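# Machine tending: cycle the vised casting, refill and stock rack

## Task

Make the machining centre complete one full cycle, about five to six minutes long, on the casting held in its vise, which cuts off the casting's gate stump. Move the wide raw casting from the rack into the in-nest. Before the rack's cover closes, get the vise's casting and the three finished castings from the bench into rack pockets. A casting is counted only if it rests flat inside the low stops of its pocket or nest, is free of the gantry's jaws, and is not supported by the robot arm. The vise casting counts only once a full cycle has run and its stump is gone. A casting falling to the floor or into the chip pan ends the scene. Progress is judged without waiting for the machine or gantry to finish, and anything held in place only by the robot at the end does not count. Finish by releasing everything and moving the arm away.

## Robot and tools

Robot: one six-joint Doosan M1013 arm with a Robotiq 140 two-finger gripper. There is one arm only, so each row covers that single arm.

Frame: the scene frame has its origin on the table top below the arm base, +z up, +y to the left when looking along +x. The machining centre stands behind the base toward -x, with its doorway at x = -0.500 m and the table's load place just inside. Reported end_effector_position (metres) is the point between closed finger pads; the fingers point along the gripper's +z and close along its y. Closed fingertips extend about 33 mm past that point (9 mm when fully open), and closing pushes the tips roughly 24 mm further out, so leave clearance over surfaces. Reported hand position can be inaccurate at long reach.

execute_actions takes {"actions": [one action]}; an empty list just returns state and images from cam_high, cam_machine and cam_wrist. An action may hold "rows", "steps", "until", and device keys "machine" and "gantry".

rows: up to 15 rows, each applied for one control step of 1/30 s. Each row has 9 numbers in [-1, 1]: arm/djoint_1 (waist), arm/djoint_2 (shoulder), arm/djoint_3 (elbow), arm/djoint_4 (forearm roll), arm/djoint_5 (wrist pitch), arm/djoint_6 (wrist roll), gripper/position, gripper/force_limit, gripper/speed. The six joint values are offsets measured from the joint angles reported at the start of that action (not from the previous row), scaled so 1.0 equals 1.398 rad for waist and shoulder, 2.097 rad for the elbow, 2.622 rad for the last three. Joint ranges: elbow -2.792 to 2.792 rad, all others -6.283 to 6.283 rad; asking more than 0.010 rad beyond a range gets the call refused, and a joint pushed past its true end stops there, sometimes noted as "joint sent to its limit". The gripper values are absolute commands: position +1 fully open (140 mm), pads touch near -0.8, -1 closes until blocked; force_limit -1/0/+1 gives roughly 14/60/107 N; speed -1/0/+1 gives about 30/140/250 mm/s.

steps: 1 to 450, at least the number of rows, default 15. After the final row the arm continues toward that row's target. Motion is capped per joint (2.09, 3.14, 3.93 rad/s), with a 0.3 s ramp, targets limited to a lead over measured angles, and a 70 mm limit on target hand displacement per step, so big moves need several actions; do not rely on holding to finish a truncated move. "joint command not followed" means the clearance check altered targets and the arm will rest until sent again.

until: stops the action at the first step where all listed conditions hold, e.g. {"machine": {"state": "done"}} or {"gantry": {"x_m": [">=", 2.4]}}; numbers need a comparison (=, !=, <, <=, >, >=). {"all": {"status": "ended"}} waits until nothing reads moving; {"any": {"status": "ended"}} fires when some motion running during the action finishes.

machine commands: door "shut"/"open", vise "clamp"/"open", cycle_start true, reset true, stop true; one object or a list of up to 3. Doors and vise start shut and clamped. Doors open only with no cycle running, spindle still and table at load place; otherwise the request waits. cycle_start needs state idle (after a finished cycle the vise must have opened once), doors shut, vise clamped, table at load place. reset aborts a cycle (it then does not count) and clears a fault. stop does not end a cycle. Results report state (idle, running, done, fault), door_state, vise_state, the *_answer fields, cycle_status, cycles_done, table_x_mm, spindle_rpm.

gantry commands: x_m 0 to 3 m (absolute carriage position along the beam, 0 at the motor end), z_m 0 to 0.9 m (absolute lowering, 0 fully up), jaw "open"/"close"; one object or a list of up to 9. Positions: in-nest 0.58, out-nest 0.86, rack pockets 2.28, 2.42, 2.56, 2.7, 2.84; the wide raw casting is at 2.42. Jaws pick and place at z_m 0.852 and act only near that depth. It carries one part 43 to 84 mm wide, up to 2 kg, and sets it down exactly as off-centre as it was gripped. Only the gantry reaches the rack; its cover starts closing at scene clock 820 s and anything blocking it more than a few seconds ends the scene. A list step that ends in contact_stop, time_out or refusal drops the rest. Status words: moving, done, contact_stop, time_out, stopped; not_taken means resend. out_nest reads all_down when a casting sits flat.

Gripping: send position -1 and confirm object_status 2 (0 moving, 1 blocked opening, 2 blocked closing, 3 reached target or pads met). position_measured runs 3 (open) to 230 (pads meeting). To squeeze harder, raise force_limit and nudge position to -0.98.

Avoid: contact torque at load limits (waist/shoulder 319, elbow 150, wrist joints 42.3 N m) or 144 N external force, which freeze the arm for 10 s; motor overheating from long holds; door faults from anything in the doorway; drops, hard shoves, parts falling.

zoom_image: camera plus region [x0, y0, x1, y1] in pixels, up to 504x504. read_manual returns licence text. finished_scene takes the current scene number and cannot be undone.

Each tool is called after "Call:" as name(argument=value, ...) on one line, values as JSON.

## Session

Call:
execute_actions(actions=[{"machine":{"cycle_start":true},"gantry":[{"x_m":2.42},{"z_m":0.852},{"jaw":"close"},{"z_m":0},{"x_m":0.58},{"z_m":0.852},{"jaw":"open"},{"z_m":0}],"steps":2}])

Scene clock: 0.07 s.
end_effector_position=(+0.4421, -0.0177, +0.4118) position_measured=3 object_status=3 end_effector_quat_wxyz=(-0.039, +0.999, +0.007, +0.015) end_effector_velocity=(+0.000, +0.000, -0.001) end_effector_angular_velocity=(-0.000, +0.001, +0.001)
Joint positions: [-0.116 -0.212  1.885  0.072  1.442  1.384]
Joint velocities: [ 0.     0.001  0.    -0.    -0.    -0.   ]
Joint torques (N m, as the joint torque sensors report them, + toward a larger angle): [  4.8  -19.52 -41.03   5.15  -0.28   0.04]
machine: state=running door_state=shut vise_state=clamped door_answer=taken vise_answer=taken cycle_start_answer=taken reset_answer=taken cycle_status=moving cycles_done=0 table_x_mm=0 spindle_rpm=600 refusals=0 queue=running queue_left=0
gantry: x_m=0.004 x_m_goal=2.420 x_status=moving x_answer=taken z_m=0.000 z_m_goal=0.000 z_status=done z_answer=taken jaw_state=open jaw_answer=taken jaw_gap_mm=86.0 out_nest=all_up rack_cover=open rack_cover_faults=0 refusals=0 queue=running queue_left=7
camera_calibration (this result's frames):
cam_wrist: T_world_to_cam=[[-0.0590173, -0.994732, -0.0838143, 0.0457261], [-0.948411, 0.0296729, 0.315652, 0.303179], [-0.311502, 0.0981193, -0.945166, 0.717056], [0, 0, 0, 1]] pos_world=[0.513601, -0.033868, 0.585871]

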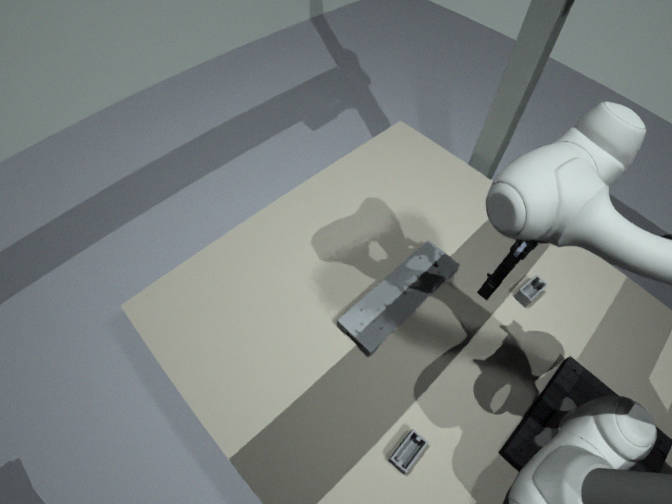

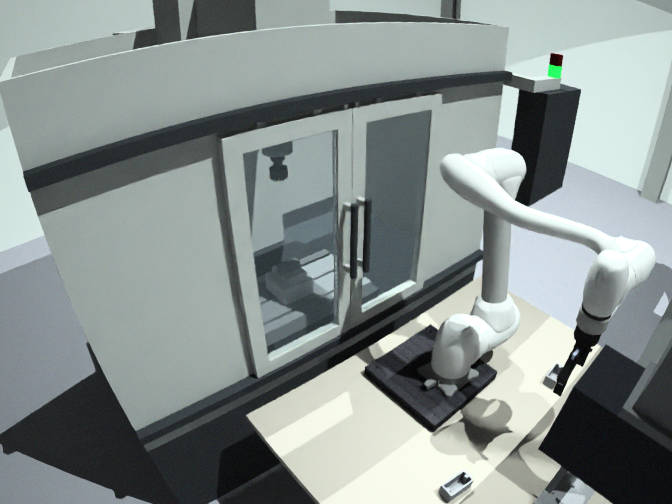

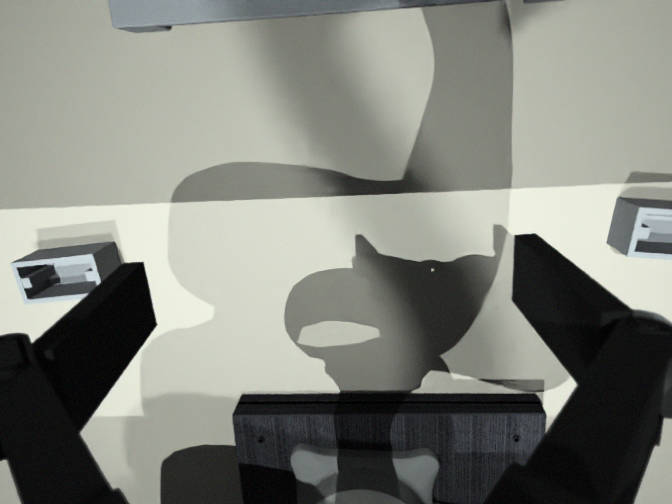

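Call:
execute_actions(actions=[{"steps":300,"until":{"gantry":{"queue_left":["<=",1]}}}])

Call:
zoom_image(camera="cam_high", region=[280,200,672,494])

Scene clock: 10.70 s.
end_effector_position=(+0.4421, -0.0177, +0.4118) position_measured=3 object_status=3 end_effector_quat_wxyz=(-0.039, +0.999, +0.007, +0.015) end_effector_velocity=(-0.000, +0.000, +0.001) end_effector_angular_velocity=(-0.000, -0.001, +0.001)
Joint positions: [-0.116 -0.212  1.885  0.072  1.442  1.384]
Joint velocities: [ 0.    -0.001 -0.     0.    -0.    -0.001]
Joint torques (N m, as the joint torque sensors report them, + toward a larger angle): [  2.16 -21.48 -40.89   4.74   0.09   0.25]
machine: state=running door_state=shut vise_state=clamped door_answer=taken vise_answer=taken cycle_start_answer=taken reset_answer=taken cycle_status=moving cycles_done=0 table_x_mm=80 spindle_rpm=600 refusals=0 queue=done queue_left=0
gantry: x_m=0.580 x_m_goal=0.580 x_status=done x_answer=taken z_m=0.852 z_m_goal=0.852 z_status=done z_answer=taken jaw_state=between jaw_answer=taken jaw_gap_mm=74.6 out_nest=all_up rack_cover=open rack_cover_faults=0 refusals=0 queue=running queue_left=1
camera_calibration (this result's frames):
cam_wrist: T_world_to_cam=[[-0.0590175, -0.994732, -0.0838144, 0.0457262], [-0.948411, 0.0296728, 0.315653, 0.303177], [-0.311503, 0.0981195, -0.945166, 0.717056], [0, 0, 0, 1]] pos_world=[0.513601, -0.033868, 0.585871]

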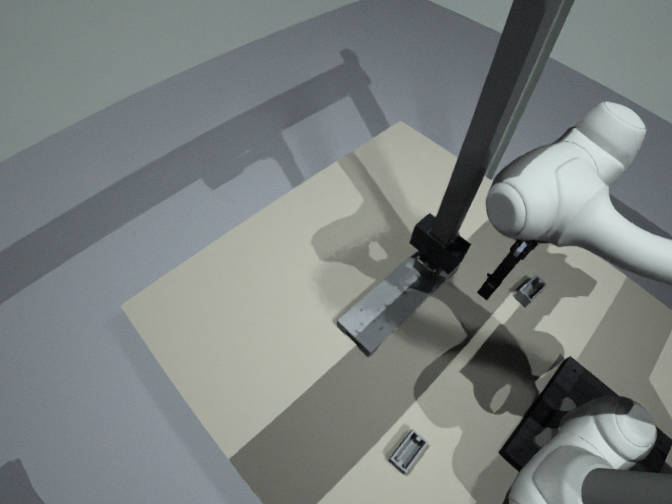

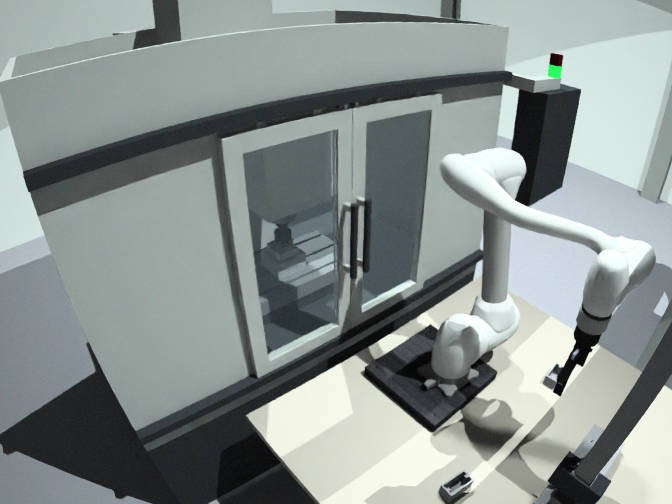

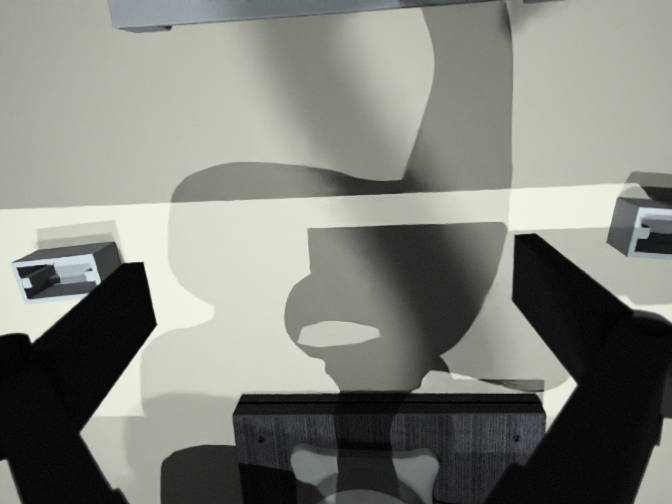

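Region (280, 200, 672, 494) of cam_high's 672x504 image, scaled by 1.286, with more detail than that image has; it fills the top 378 rows of this view, and the rest is white.

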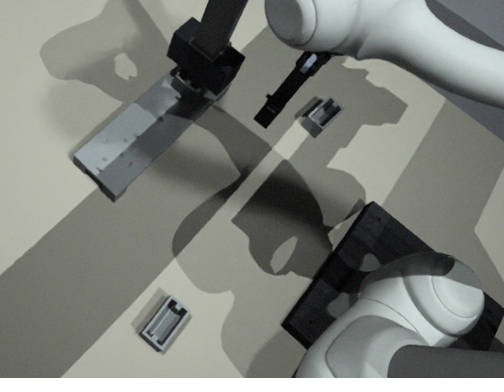

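Call:
execute_actions(actions=[{"rows":[[0.634,0.17,0.142,-0.027,-0.195,-0.261,1,0,0]],"steps":60}])

Scene clock: 31.43 s.
end_effector_position=(+0.3274, +0.3332, +0.1542) position_measured=3 object_status=3 end_effector_quat_wxyz=(-0.009, +0.699, +0.715, +0.002) end_effector_velocity=(-0.000, +0.000, +0.000) end_effector_angular_velocity=(+0.000, -0.000, +0.001)
Joint positions: [0.77  0.026 2.183 0.002 0.931 0.7  ]
Joint velocities: [ 0. -0. -0. -0.  0.  0.]
Joint torques (N m, as the joint torque sensors report them, + toward a larger angle): [  4.1  -37.14 -33.86   3.5    0.    -0.06]
machine: state=running door_state=shut vise_state=clamped door_answer=taken vise_answer=taken cycle_start_answer=taken reset_answer=taken cycle_status=moving cycles_done=0 table_x_mm=248 spindle_rpm=600 refusals=0 queue=done queue_left=0
gantry: x_m=0.580 x_m_goal=0.580 x_status=done x_answer=taken z_m=0.000 z_m_goal=0.000 z_status=done z_answer=taken jaw_state=open jaw_answer=taken jaw_gap_mm=86.0 out_nest=all_up rack_cover=open rack_cover_faults=0 refusals=0 queue=done queue_left=0
camera_calibration (this result's frames):
cam_wrist: T_world_to_cam=[[0.998541, -0.052392, -0.0130541, -0.304686], [-0.045306, -0.944535, 0.325272, 0.292799], [-0.0293717, -0.324206, -0.94553, 0.451866], [0, 0, 0, 1]] pos_world=[0.330779, 0.407094, 0.328036]

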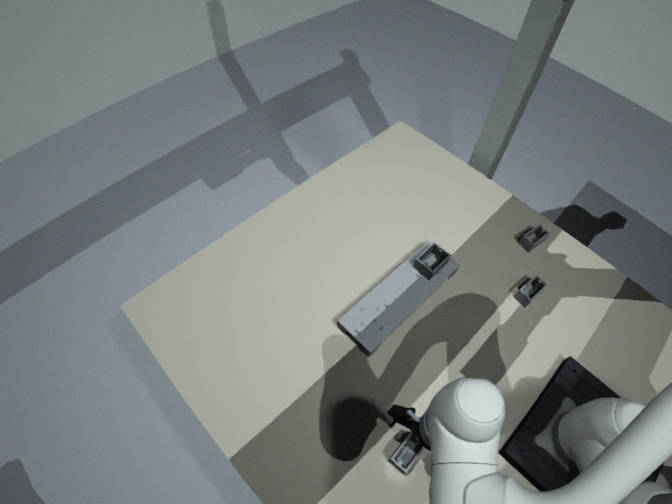

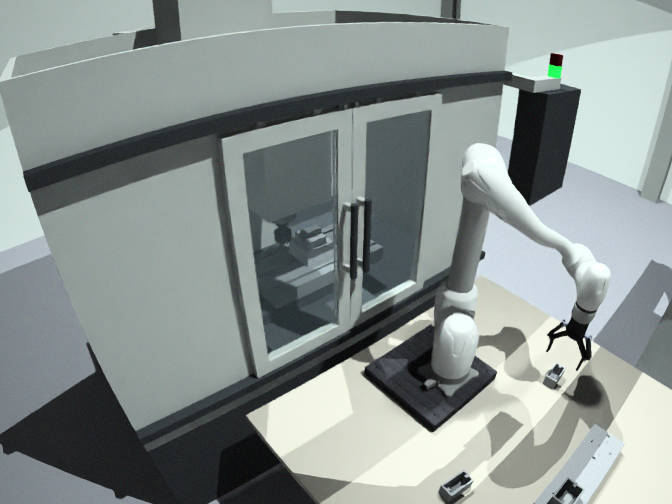

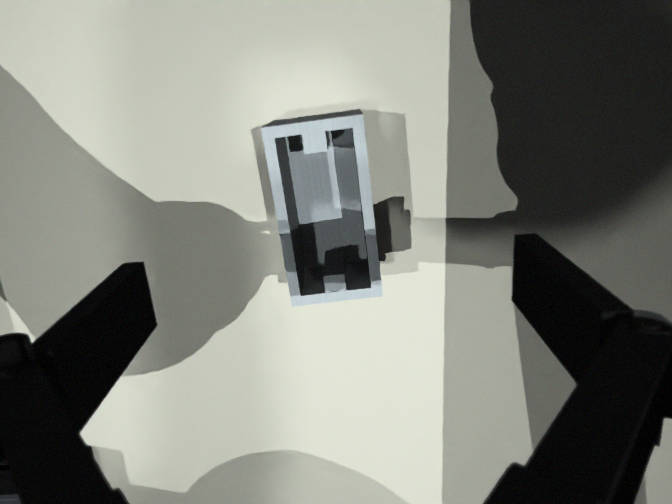

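Call:
execute_actions(actions=[{"rows":[[0.017,0.112,0.051,0,-0.1,-0.04,0.2,0,0]],"steps":35}])

Call:
execute_actions(actions=[{"rows":[[0,0,0,0,0,0,-1,0,0]],"steps":25}])

Scene clock: 41.43 s.
end_effector_position=(+0.3138, +0.3381, +0.0388) position_measured=104 object_status=3 end_effector_quat_wxyz=(-0.008, +0.652, +0.758, +0.002) end_effector_velocity=(-0.000, -0.000, +0.000) end_effector_angular_velocity=(-0.000, +0.000, +0.000)
Joint positions: [0.794 0.182 2.289 0.002 0.669 0.595]
Joint velocities: [ 0. -0.  0. -0.  0.  0.]
Joint torques (N m, as the joint torque sensors report them, + toward a larger angle): [24.26 17.75 45.06 13.39 13.86 -0.22]
machine: state=running door_state=shut vise_state=clamped door_answer=taken vise_answer=taken cycle_start_answer=taken reset_answer=taken cycle_status=moving cycles_done=0 table_x_mm=328 spindle_rpm=600 refusals=0 queue=done queue_left=0
gantry: x_m=0.580 x_m_goal=0.580 x_status=done x_answer=taken z_m=0.000 z_m_goal=0.000 z_status=done z_answer=taken jaw_state=open jaw_answer=taken jaw_gap_mm=86.0 out_nest=all_up rack_cover=open rack_cover_faults=0 refusals=0 queue=done queue_left=0
camera_calibration (this result's frames):
cam_wrist: T_world_to_cam=[[0.997052, 0.075802, -0.0119128, -0.335303], [0.0755504, -0.942647, 0.325128, 0.295785], [0.0134158, -0.32507, -0.945595, 0.330838], [0, 0, 0, 1]] pos_world=[0.307529, 0.411783, 0.212676]

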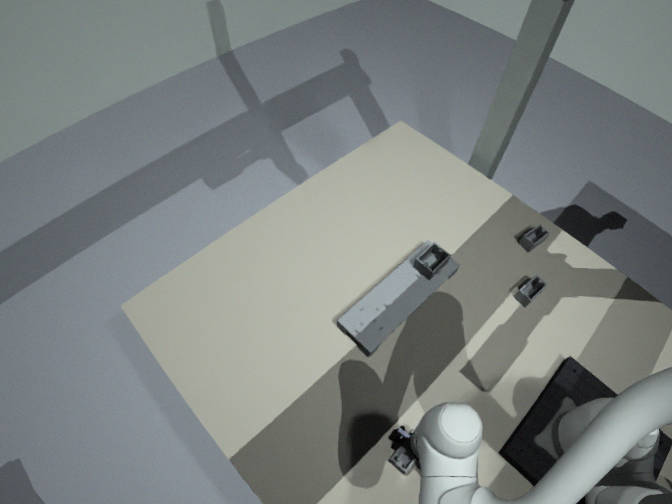

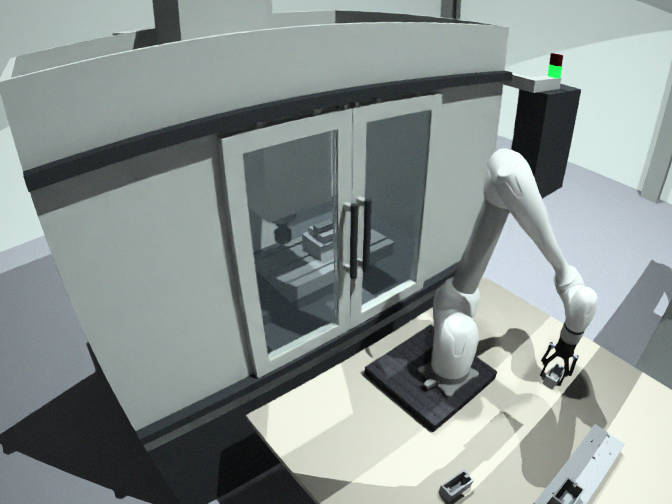

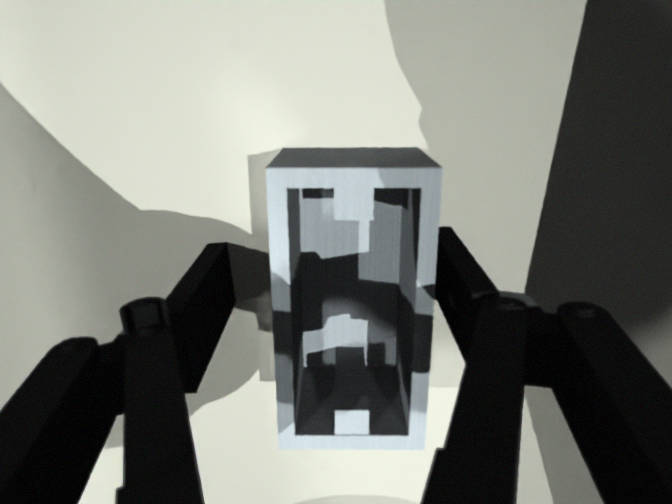

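Scene clock: 51.50 s.
end_effector_position=(+0.3198, +0.3426, +0.0442) position_measured=154 object_status=2 end_effector_quat_wxyz=(-0.007, +0.651, +0.759, +0.008) end_effector_velocity=(+0.000, +0.000, +0.001) end_effector_angular_velocity=(+0.001, -0.001, +0.000)
Joint positions: [ 0.794  0.178  2.28  -0.001  0.67   0.595]
Joint velocities: [-0.    -0.002 -0.    -0.     0.    -0.   ]
Joint torques (N m, as the joint torque sensors report them, + toward a larger angle): [  3.21 -32.28 -17.95   1.4   -1.94  -0.16]
FORCE FAULT: contact force on the arm reached its limit, and the arm stopped for 10 seconds. The contact can be on any part of the arm, not only on its tool. The arm's remaining commands of this call were not run. The arm holds still and accepts commands again. Move the arm away from the contact; if what it grips holds it there, let go first. Pushing or pulling that hard again can fault the arm again.
machine: state=running door_state=shut vise_state=clamped door_answer=taken vise_answer=taken cycle_start_answer=taken reset_answer=taken cycle_status=moving cycles_done=0 table_x_mm=266 spindle_rpm=600 refusals=0 queue=done queue_left=0
gantry: x_m=0.580 x_m_goal=0.580 x_status=done x_answer=taken z_m=0.000 z_m_goal=0.000 z_status=done z_answer=taken jaw_state=open jaw_answer=taken jaw_gap_mm=86.0 out_nest=all_up rack_cover=open rack_cover_faults=0 refusals=0 queue=done queue_left=0
camera_calibration (this result's frames):
cam_wrist: T_world_to_cam=[[0.997013, 0.0772166, -0.00149047, -0.342479], [0.0736499, -0.944797, 0.319273, 0.299363], [0.023245, -0.318429, -0.947662, 0.331961], [0, 0, 0, 1]] pos_world=[0.311692, 0.414989, 0.218498]

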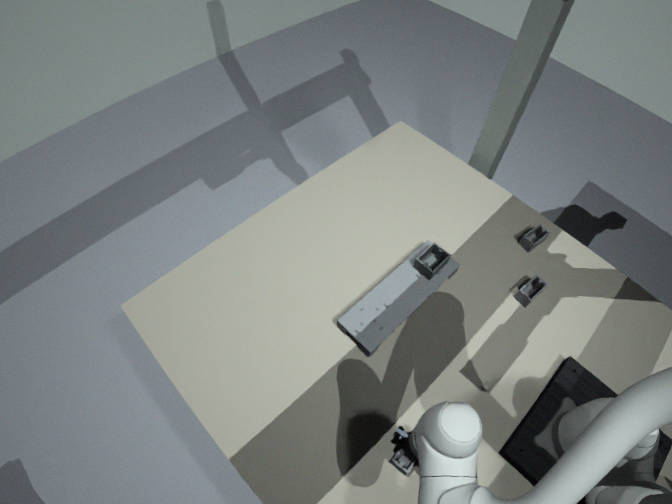

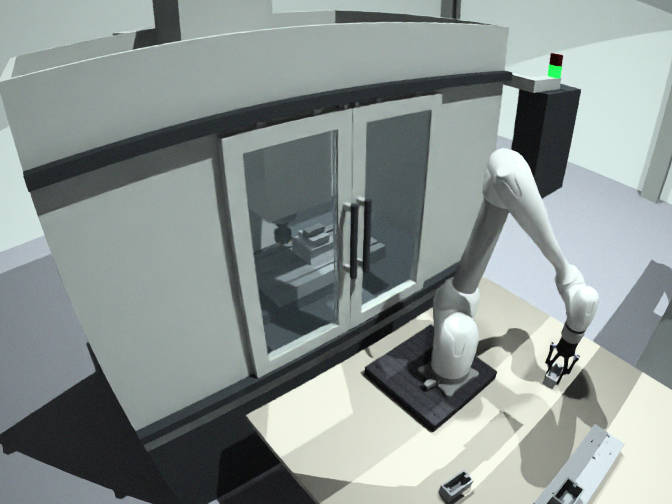

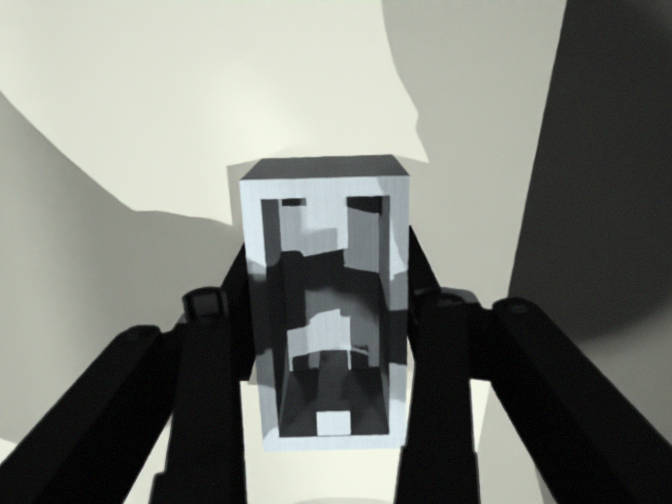

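Call:
execute_actions(actions=[{"rows":[[0,-0.11,-0.047,0,0.1,0,-1,0,0]],"steps":25}])

Call:
execute_actions(actions=[{"rows":[[-0.415,0.174,-0.15,0,0.028,-0.172,-1,0,0]],"steps":50}])

Scene clock: 59.27 s.
end_effector_position=(+0.3202, +0.3404, +0.1556) position_measured=154 object_status=2 end_effector_quat_wxyz=(-0.007, +0.651, +0.759, +0.003) end_effector_velocity=(+0.000, +0.000, -0.001) end_effector_angular_velocity=(-0.001, +0.001, -0.000)
Joint positions: [ 0.794  0.024  2.181 -0.001  0.933  0.595]
Joint velocities: [-0.     0.002 -0.     0.    -0.    -0.   ]
Joint torques (N m, as the joint torque sensors report them, + toward a larger angle): [  2.43 -37.04 -33.49   3.95  -0.29   0.11]
machine: state=running door_state=shut vise_state=clamped door_answer=taken vise_answer=taken cycle_start_answer=taken reset_answer=taken cycle_status=moving cycles_done=0 table_x_mm=203 spindle_rpm=600 refusals=0 queue=done queue_left=0
gantry: x_m=0.580 x_m_goal=0.580 x_status=done x_answer=taken z_m=0.000 z_m_goal=0.000 z_status=done z_answer=taken jaw_state=open jaw_answer=taken jaw_gap_mm=86.0 out_nest=all_up rack_cover=open rack_cover_faults=0 refusals=0 queue=done queue_left=0
camera_calibration (this result's frames):
cam_wrist: T_world_to_cam=[[0.996977, 0.0771632, -0.00909377, -0.341318], [0.0759211, -0.942609, 0.325154, 0.259332], [0.0165181, -0.324861, -0.945617, 0.440917], [0, 0, 0, 1]] pos_world=[0.313314, 0.414022, 0.329512]

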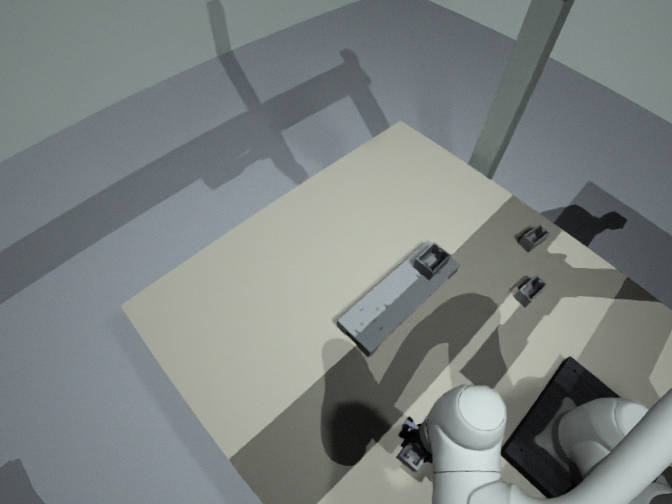

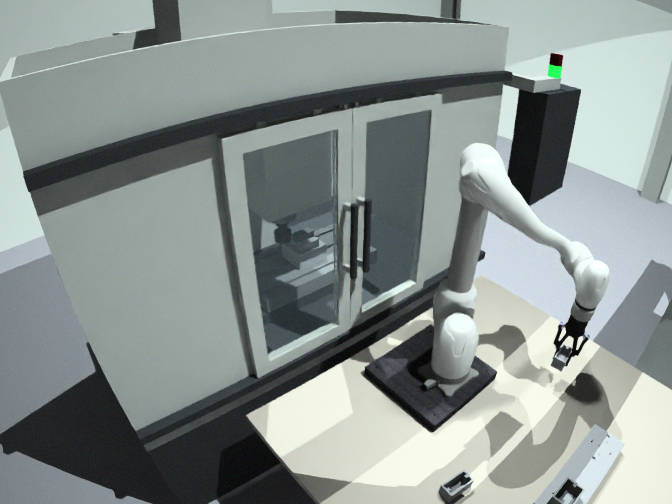

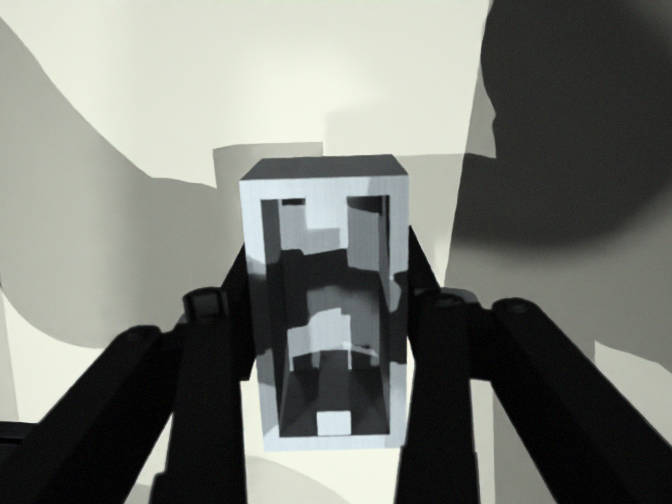

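Scene clock: 60.93 s.
end_effector_position=(+0.6237, +0.1377, +0.1611) position_measured=154 object_status=2 end_effector_quat_wxyz=(-0.007, +0.699, +0.715, +0.001) end_effector_velocity=(-0.000, -0.000, -0.001) end_effector_angular_velocity=(-0.001, +0.001, +0.001)
Joint positions: [ 0.213  0.267  1.867 -0.001  1.006  0.144]
Joint velocities: [ 0.     0.001  0.    -0.    -0.    -0.   ]
Joint torques (N m, as the joint torque sensors report them, + toward a larger angle): [  1.86 -62.88 -35.36   4.03  -0.33   0.13]
machine: state=running door_state=shut vise_state=clamped door_answer=taken vise_answer=taken cycle_start_answer=taken reset_answer=taken cycle_status=moving cycles_done=0 table_x_mm=190 spindle_rpm=600 refusals=0 queue=done queue_left=0
gantry: x_m=0.580 x_m_goal=0.580 x_status=done x_answer=taken z_m=0.000 z_m_goal=0.000 z_status=done z_answer=taken jaw_state=open jaw_answer=taken jaw_gap_mm=86.0 out_nest=all_up rack_cover=open rack_cover_faults=0 refusals=0 queue=done queue_left=0
camera_calibration (this result's frames):
cam_wrist: T_world_to_cam=[[0.998565, -0.0520912, -0.0124002, -0.610884], [-0.0451412, -0.94349, 0.328313, 0.118516], [-0.0288017, -0.327283, -0.944487, 0.403642], [0, 0, 0, 1]] pos_world=[0.626983, 0.212102, 0.334749]

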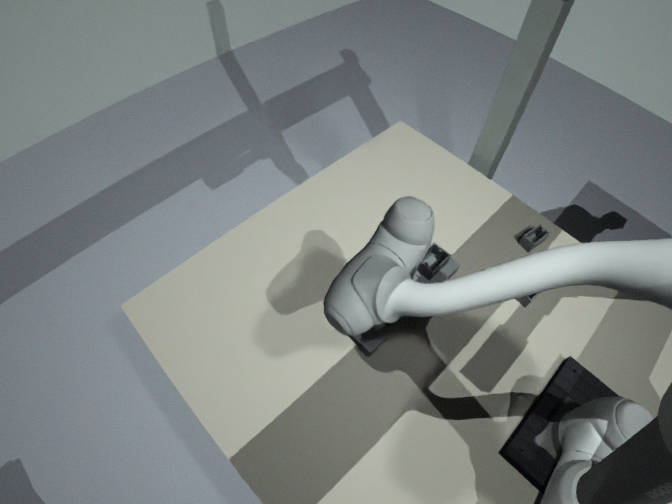

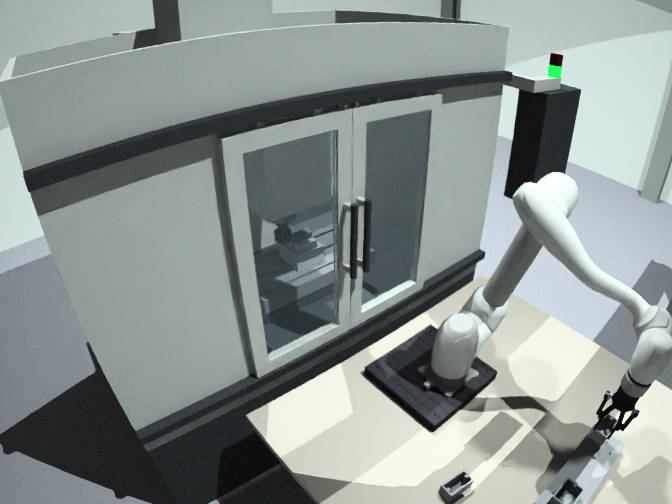

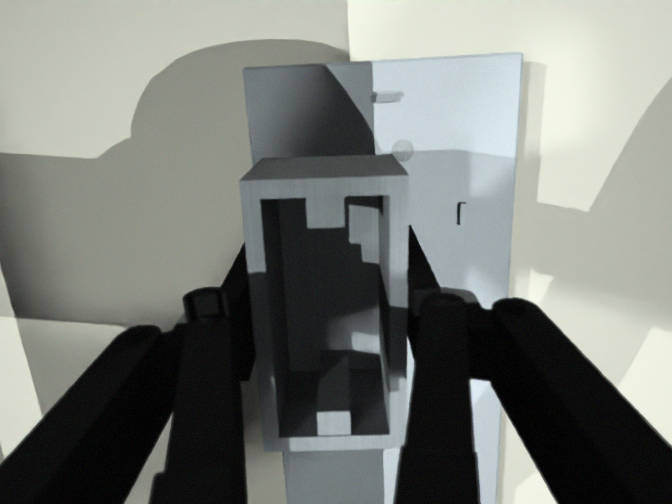

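Call:
execute_actions(actions=[{"rows":[[0.004,0.088,0.003,0,-0.048,0,-1,0,0]],"steps":35}])

Scene clock: 77.20 s.
end_effector_position=(+0.6442, +0.1448, +0.0978) position_measured=154 object_status=2 end_effector_quat_wxyz=(-0.010, +0.697, +0.717, -0.003) end_effector_velocity=(-0.000, -0.000, +0.000) end_effector_angular_velocity=(+0.000, -0.000, -0.000)
Joint positions: [ 0.217  0.364  1.868 -0.001  0.919  0.144]
Joint velocities: [-0. -0. -0.  0.  0.  0.]
Joint torques (N m, as the joint torque sensors report them, + toward a larger angle): [  6.42 -53.17 -23.67   4.34  -2.48   0.39]
FORCE FAULT: contact force on the arm reached its limit, and the arm stopped for 10 seconds. The contact can be on any part of the arm, not only on its tool. The arm's remaining commands of this call were not run. The arm holds still and accepts commands again. Move the arm away from the contact; if what it grips holds it there, let go first. Pushing or pulling that hard again can fault the arm again.
machine: state=running door_state=shut vise_state=clamped door_answer=taken vise_answer=taken cycle_start_answer=taken reset_answer=taken cycle_status=moving cycles_done=0 table_x_mm=58 spindle_rpm=600 refusals=0 queue=done queue_left=0
gantry: x_m=0.580 x_m_goal=0.580 x_status=done x_answer=taken z_m=0.000 z_m_goal=0.000 z_status=done z_answer=taken jaw_state=open jaw_answer=taken jaw_gap_mm=86.0 out_nest=all_up rack_cover=open rack_cover_faults=0 refusals=0 queue=done queue_left=0
camera_calibration (this result's frames):
cam_wrist: T_world_to_cam=[[0.998612, -0.0476848, -0.0223438, -0.631465], [-0.0376418, -0.943099, 0.330376, 0.141825], [-0.0368263, -0.329077, -0.943585, 0.352075], [0, 0, 0, 1]] pos_world=[0.648893, 0.219504, 0.271247]

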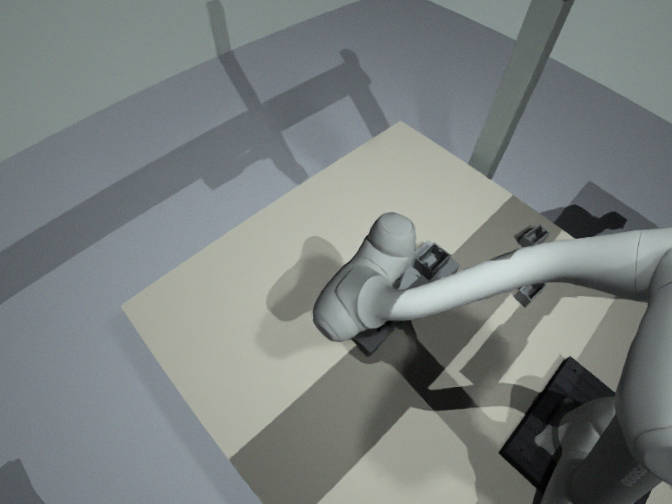

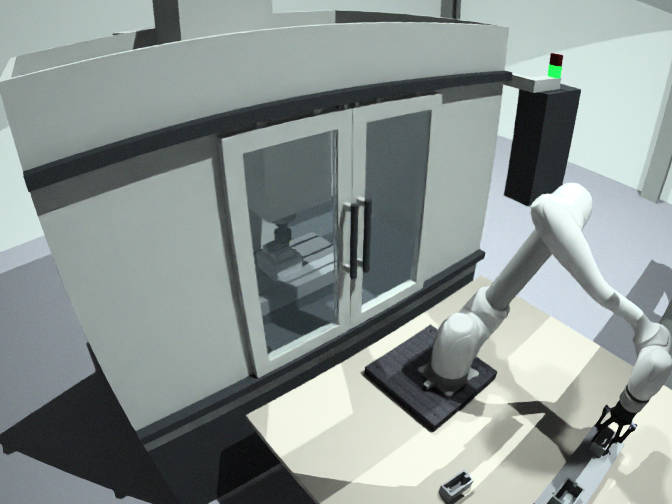

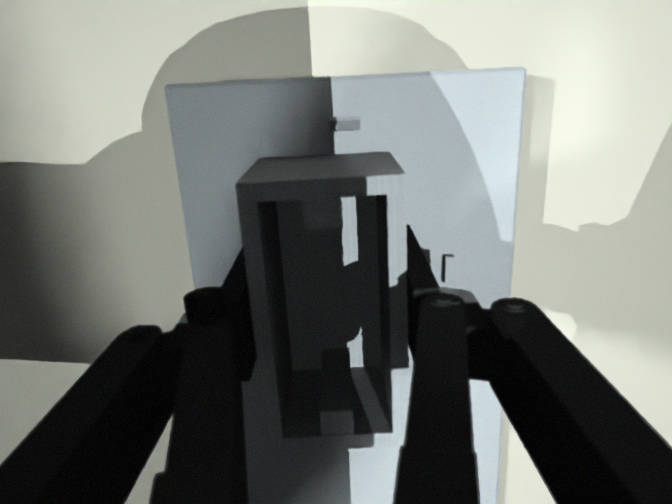

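Call:
execute_actions(actions=[{"rows":[[0,0,0,0,0,0,0.2,0,0]],"steps":25}])

Call:
execute_actions(actions=[{"rows":[[0,-0.15,0,0,0.08,0,0.2,0,0]],"steps":30}])

Scene clock: 81.50 s.
end_effector_position=(+0.6442, +0.1448, +0.0978) position_measured=104 object_status=3 end_effector_quat_wxyz=(-0.010, +0.697, +0.717, -0.003) end_effector_velocity=(+0.000, -0.000, -0.000) end_effector_angular_velocity=(+0.000, -0.000, -0.001)
Joint positions: [ 0.217  0.364  1.868 -0.001  0.919  0.144]
Joint velocities: [-0.001  0.001 -0.     0.    -0.    -0.   ]
Joint torques (N m, as the joint torque sensors report them, + toward a larger angle): [  2.19 -66.05 -32.04   3.84  -0.08   0.07]
machine: state=running door_state=shut vise_state=clamped door_answer=taken vise_answer=taken cycle_start_answer=taken reset_answer=taken cycle_status=moving cycles_done=0 table_x_mm=24 spindle_rpm=600 refusals=0 queue=done queue_left=0
gantry: x_m=0.580 x_m_goal=0.580 x_status=done x_answer=taken z_m=0.000 z_m_goal=0.000 z_status=done z_answer=taken jaw_state=open jaw_answer=taken jaw_gap_mm=86.0 out_nest=all_down rack_cover=open rack_cover_faults=0 refusals=0 queue=done queue_left=0
camera_calibration (this result's frames):
cam_wrist: T_world_to_cam=[[0.998612, -0.0476845, -0.0223745, -0.631442], [-0.0376312, -0.943097, 0.330382, 0.141818], [-0.0368555, -0.329082, -0.943582, 0.352079], [0, 0, 0, 1]] pos_world=[0.648878, 0.219501, 0.271233]

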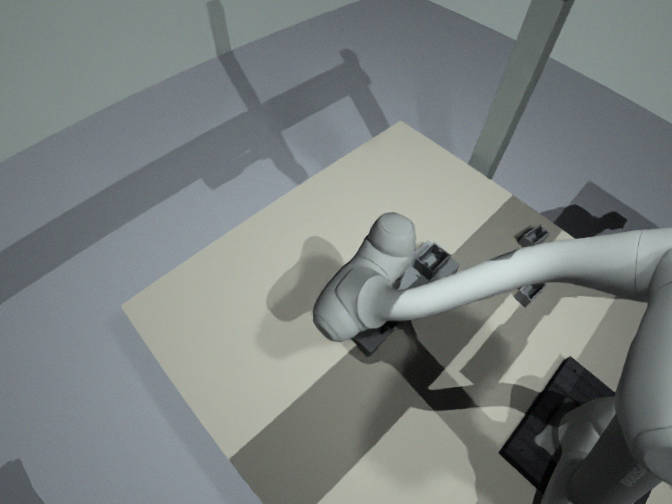

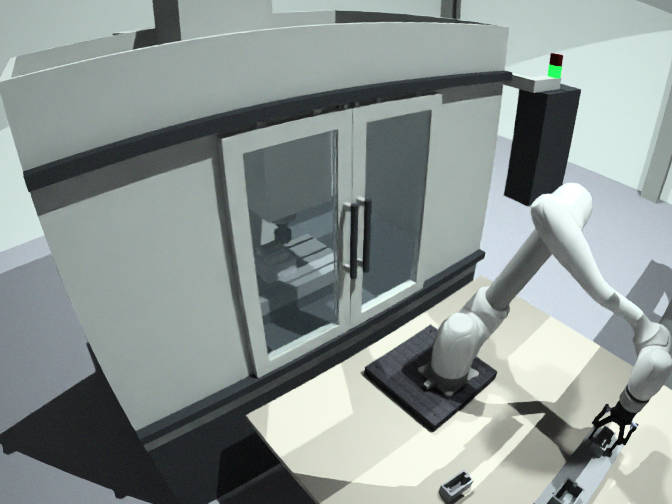

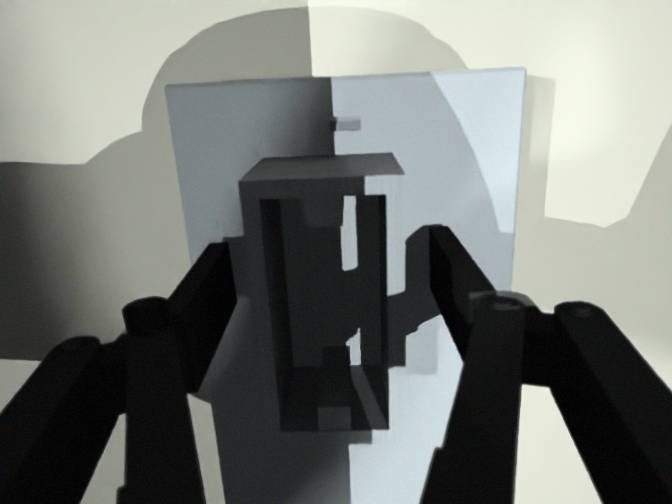

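Scene clock: 82.50 s.
end_effector_position=(+0.5827, +0.1323, +0.2309) position_measured=104 object_status=3 end_effector_quat_wxyz=(-0.010, +0.697, +0.717, -0.003) end_effector_velocity=(-0.000, +0.000, +0.000) end_effector_angular_velocity=(+0.000, +0.000, +0.000)
Joint positions: [ 0.217  0.154  1.868 -0.001  1.128  0.144]
Joint velocities: [ 0. -0.  0.  0.  0. -0.]
Joint torques (N m, as the joint torque sensors report them, + toward a larger angle): [  4.4  -53.67 -34.38   4.05  -0.12   0.19]
machine: state=running door_state=shut vise_state=clamped door_answer=taken vise_answer=taken cycle_start_answer=taken reset_answer=taken cycle_status=moving cycles_done=0 table_x_mm=16 spindle_rpm=600 refusals=0 queue=done queue_left=0
gantry: x_m=0.580 x_m_goal=0.580 x_status=done x_answer=taken z_m=0.000 z_m_goal=0.000 z_status=done z_answer=taken jaw_state=open jaw_answer=taken jaw_gap_mm=86.0 out_nest=all_down rack_cover=open rack_cover_faults=0 refusals=0 queue=done queue_left=0
camera_calibration (this result's frames):
cam_wrist: T_world_to_cam=[[0.998603, -0.047877, -0.0223497, -0.567693], [-0.0378168, -0.94305, 0.330493, 0.0838205], [-0.0368999, -0.329186, -0.943544, 0.471317], [0, 0, 0, 1]] pos_world=[0.587462, 0.207019, 0.404318]

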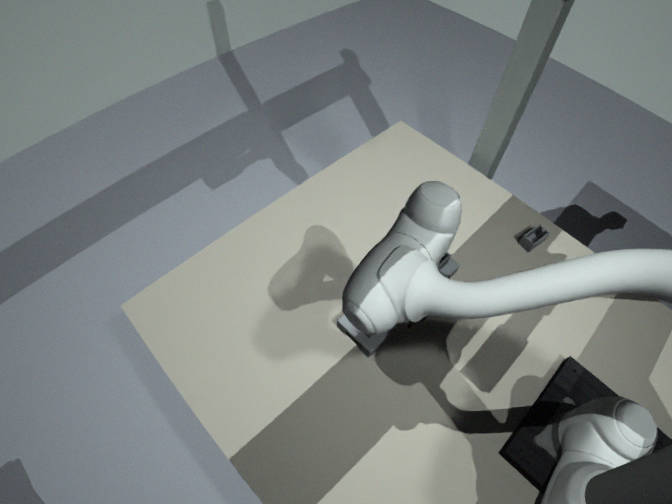

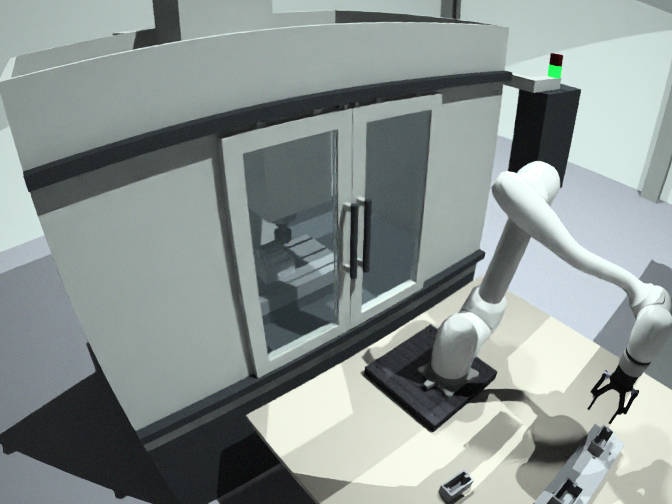

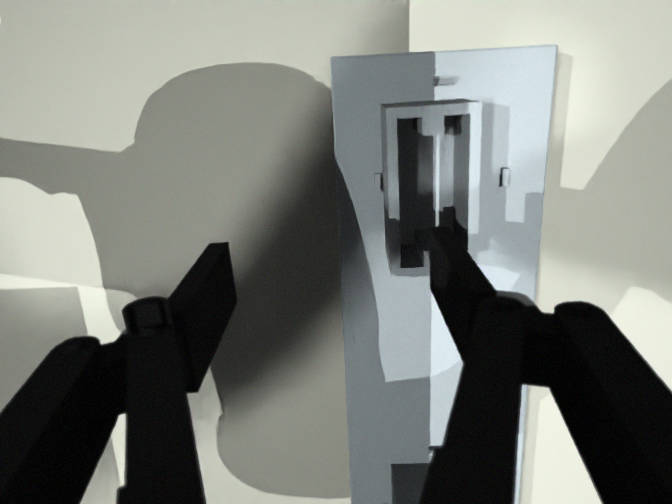

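Call:
execute_actions(actions=[{"rows":[[-0.702,-0.096,0.154,0,-0.075,-0.373,0.2,0,0]],"steps":50}])

Call:
execute_actions(actions=[{"gantry":[{"x_m":0.86},{"z_m":0.852},{"jaw":"close"},{"z_m":0},{"x_m":2.28},{"z_m":0.852},{"jaw":"open"},{"z_m":0},{"x_m":1.5}],"steps":2}])

Scene clock: 91.73 s.
end_effector_position=(+0.3429, -0.3115, +0.1449) position_measured=104 object_status=3 end_effector_quat_wxyz=(-0.008, +0.699, +0.715, +0.001) end_effector_velocity=(+0.000, +0.000, -0.000) end_effector_angular_velocity=(+0.001, +0.000, -0.000)
Joint positions: [-0.764  0.02   2.191 -0.001  0.932 -0.834]
Joint velocities: [0. 0. 0. 0. 0. 0.]
Joint torques (N m, as the joint torque sensors report them, + toward a larger angle): [  0.93 -38.57 -31.28   3.72   0.14   0.1 ]
machine: state=running door_state=shut vise_state=clamped door_answer=taken vise_answer=taken cycle_start_answer=taken reset_answer=taken cycle_status=moving cycles_done=0 table_x_mm=63 spindle_rpm=600 refusals=0 queue=done queue_left=0
gantry: x_m=0.580 x_m_goal=0.580 x_status=done x_answer=taken z_m=0.000 z_m_goal=0.000 z_status=done z_answer=taken jaw_state=open jaw_answer=taken jaw_gap_mm=86.0 out_nest=all_down rack_cover=open rack_cover_faults=0 refusals=0 queue=done queue_left=0
camera_calibration (this result's frames):
cam_wrist: T_world_to_cam=[[0.998561, -0.0514102, -0.015258, -0.353473], [-0.0435771, -0.943721, 0.32786, -0.313175], [-0.0312546, -0.326723, -0.944603, 0.234211], [0, 0, 0, 1]] pos_world=[0.346637, -0.2372, 0.318521]

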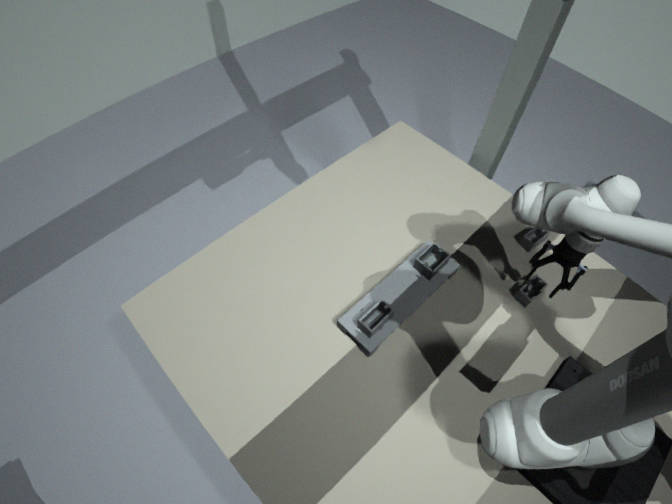

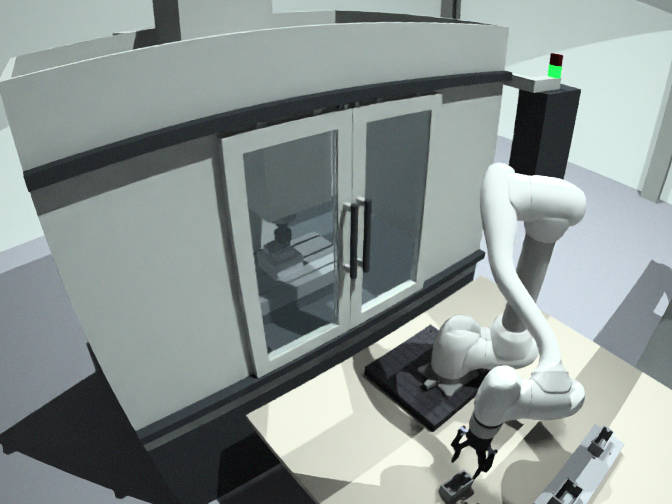

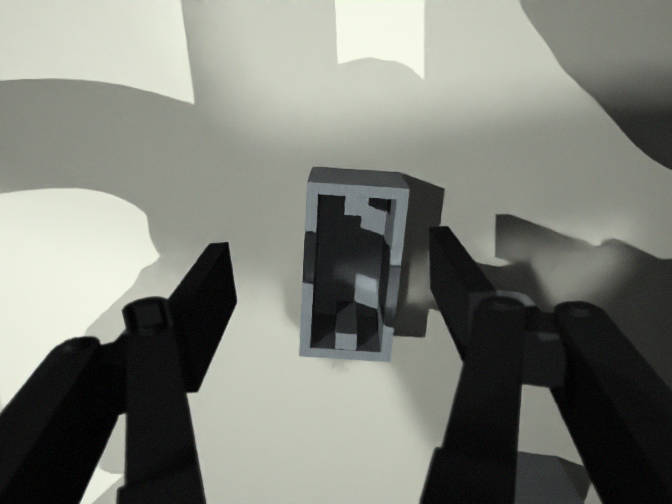

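Scene clock: 91.80 s.
end_effector_position=(+0.3429, -0.3115, +0.1449) position_measured=104 object_status=3 end_effector_quat_wxyz=(-0.008, +0.699, +0.715, +0.001) end_effector_velocity=(+0.000, +0.001, -0.000) end_effector_angular_velocity=(+0.001, +0.001, +0.001)
Joint positions: [-0.764  0.02   2.191 -0.001  0.932 -0.834]
Joint velocities: [ 0.001  0.001  0.    -0.     0.    -0.   ]
Joint torques (N m, as the joint torque sensors report them, + toward a larger angle): [  2.18 -37.36 -32.56   3.53   0.07   0.06]
machine: state=running door_state=shut vise_state=clamped door_answer=taken vise_answer=taken cycle_start_answer=taken reset_answer=taken cycle_status=moving cycles_done=0 table_x_mm=63 spindle_rpm=600 refusals=0 queue=done queue_left=0
gantry: x_m=0.584 x_m_goal=0.860 x_status=moving x_answer=taken z_m=0.000 z_m_goal=0.000 z_status=done z_answer=taken jaw_state=open jaw_answer=taken jaw_gap_mm=86.0 out_nest=all_down rack_cover=open rack_cover_faults=0 refusals=0 queue=running queue_left=8
camera_calibration (this result's frames):
cam_wrist: T_world_to_cam=[[0.99856, -0.0514227, -0.0152591, -0.353472], [-0.0435886, -0.943721, 0.327859, -0.313175], [-0.0312597, -0.326722, -0.944603, 0.234211], [0, 0, 0, 1]] pos_world=[0.346634, -0.237204, 0.31852]

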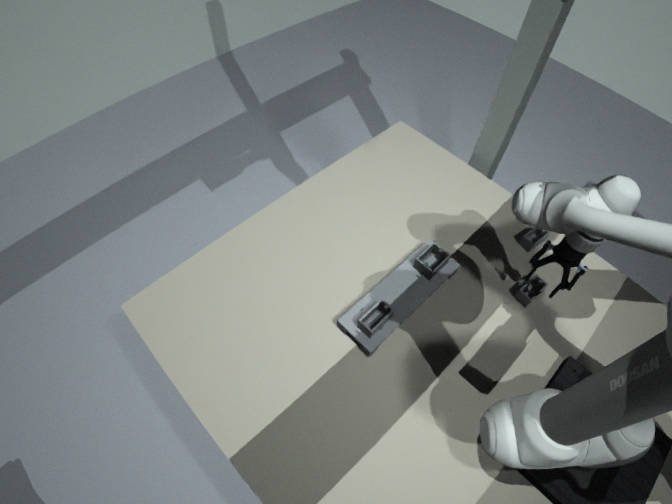

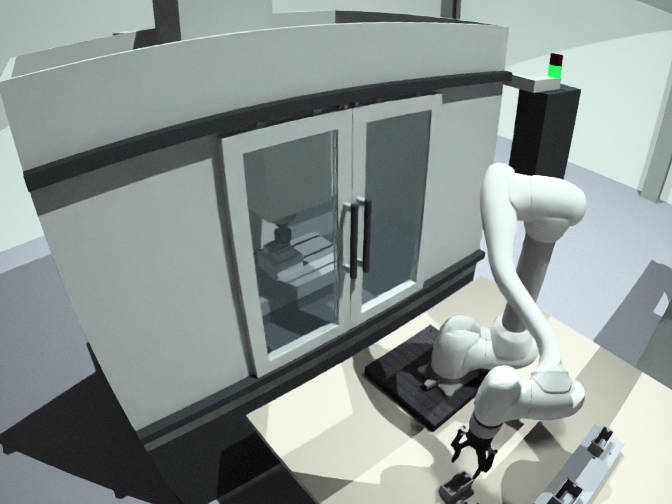

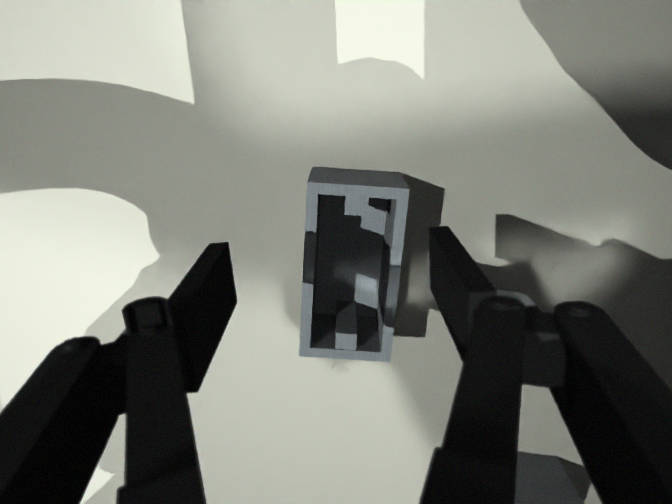

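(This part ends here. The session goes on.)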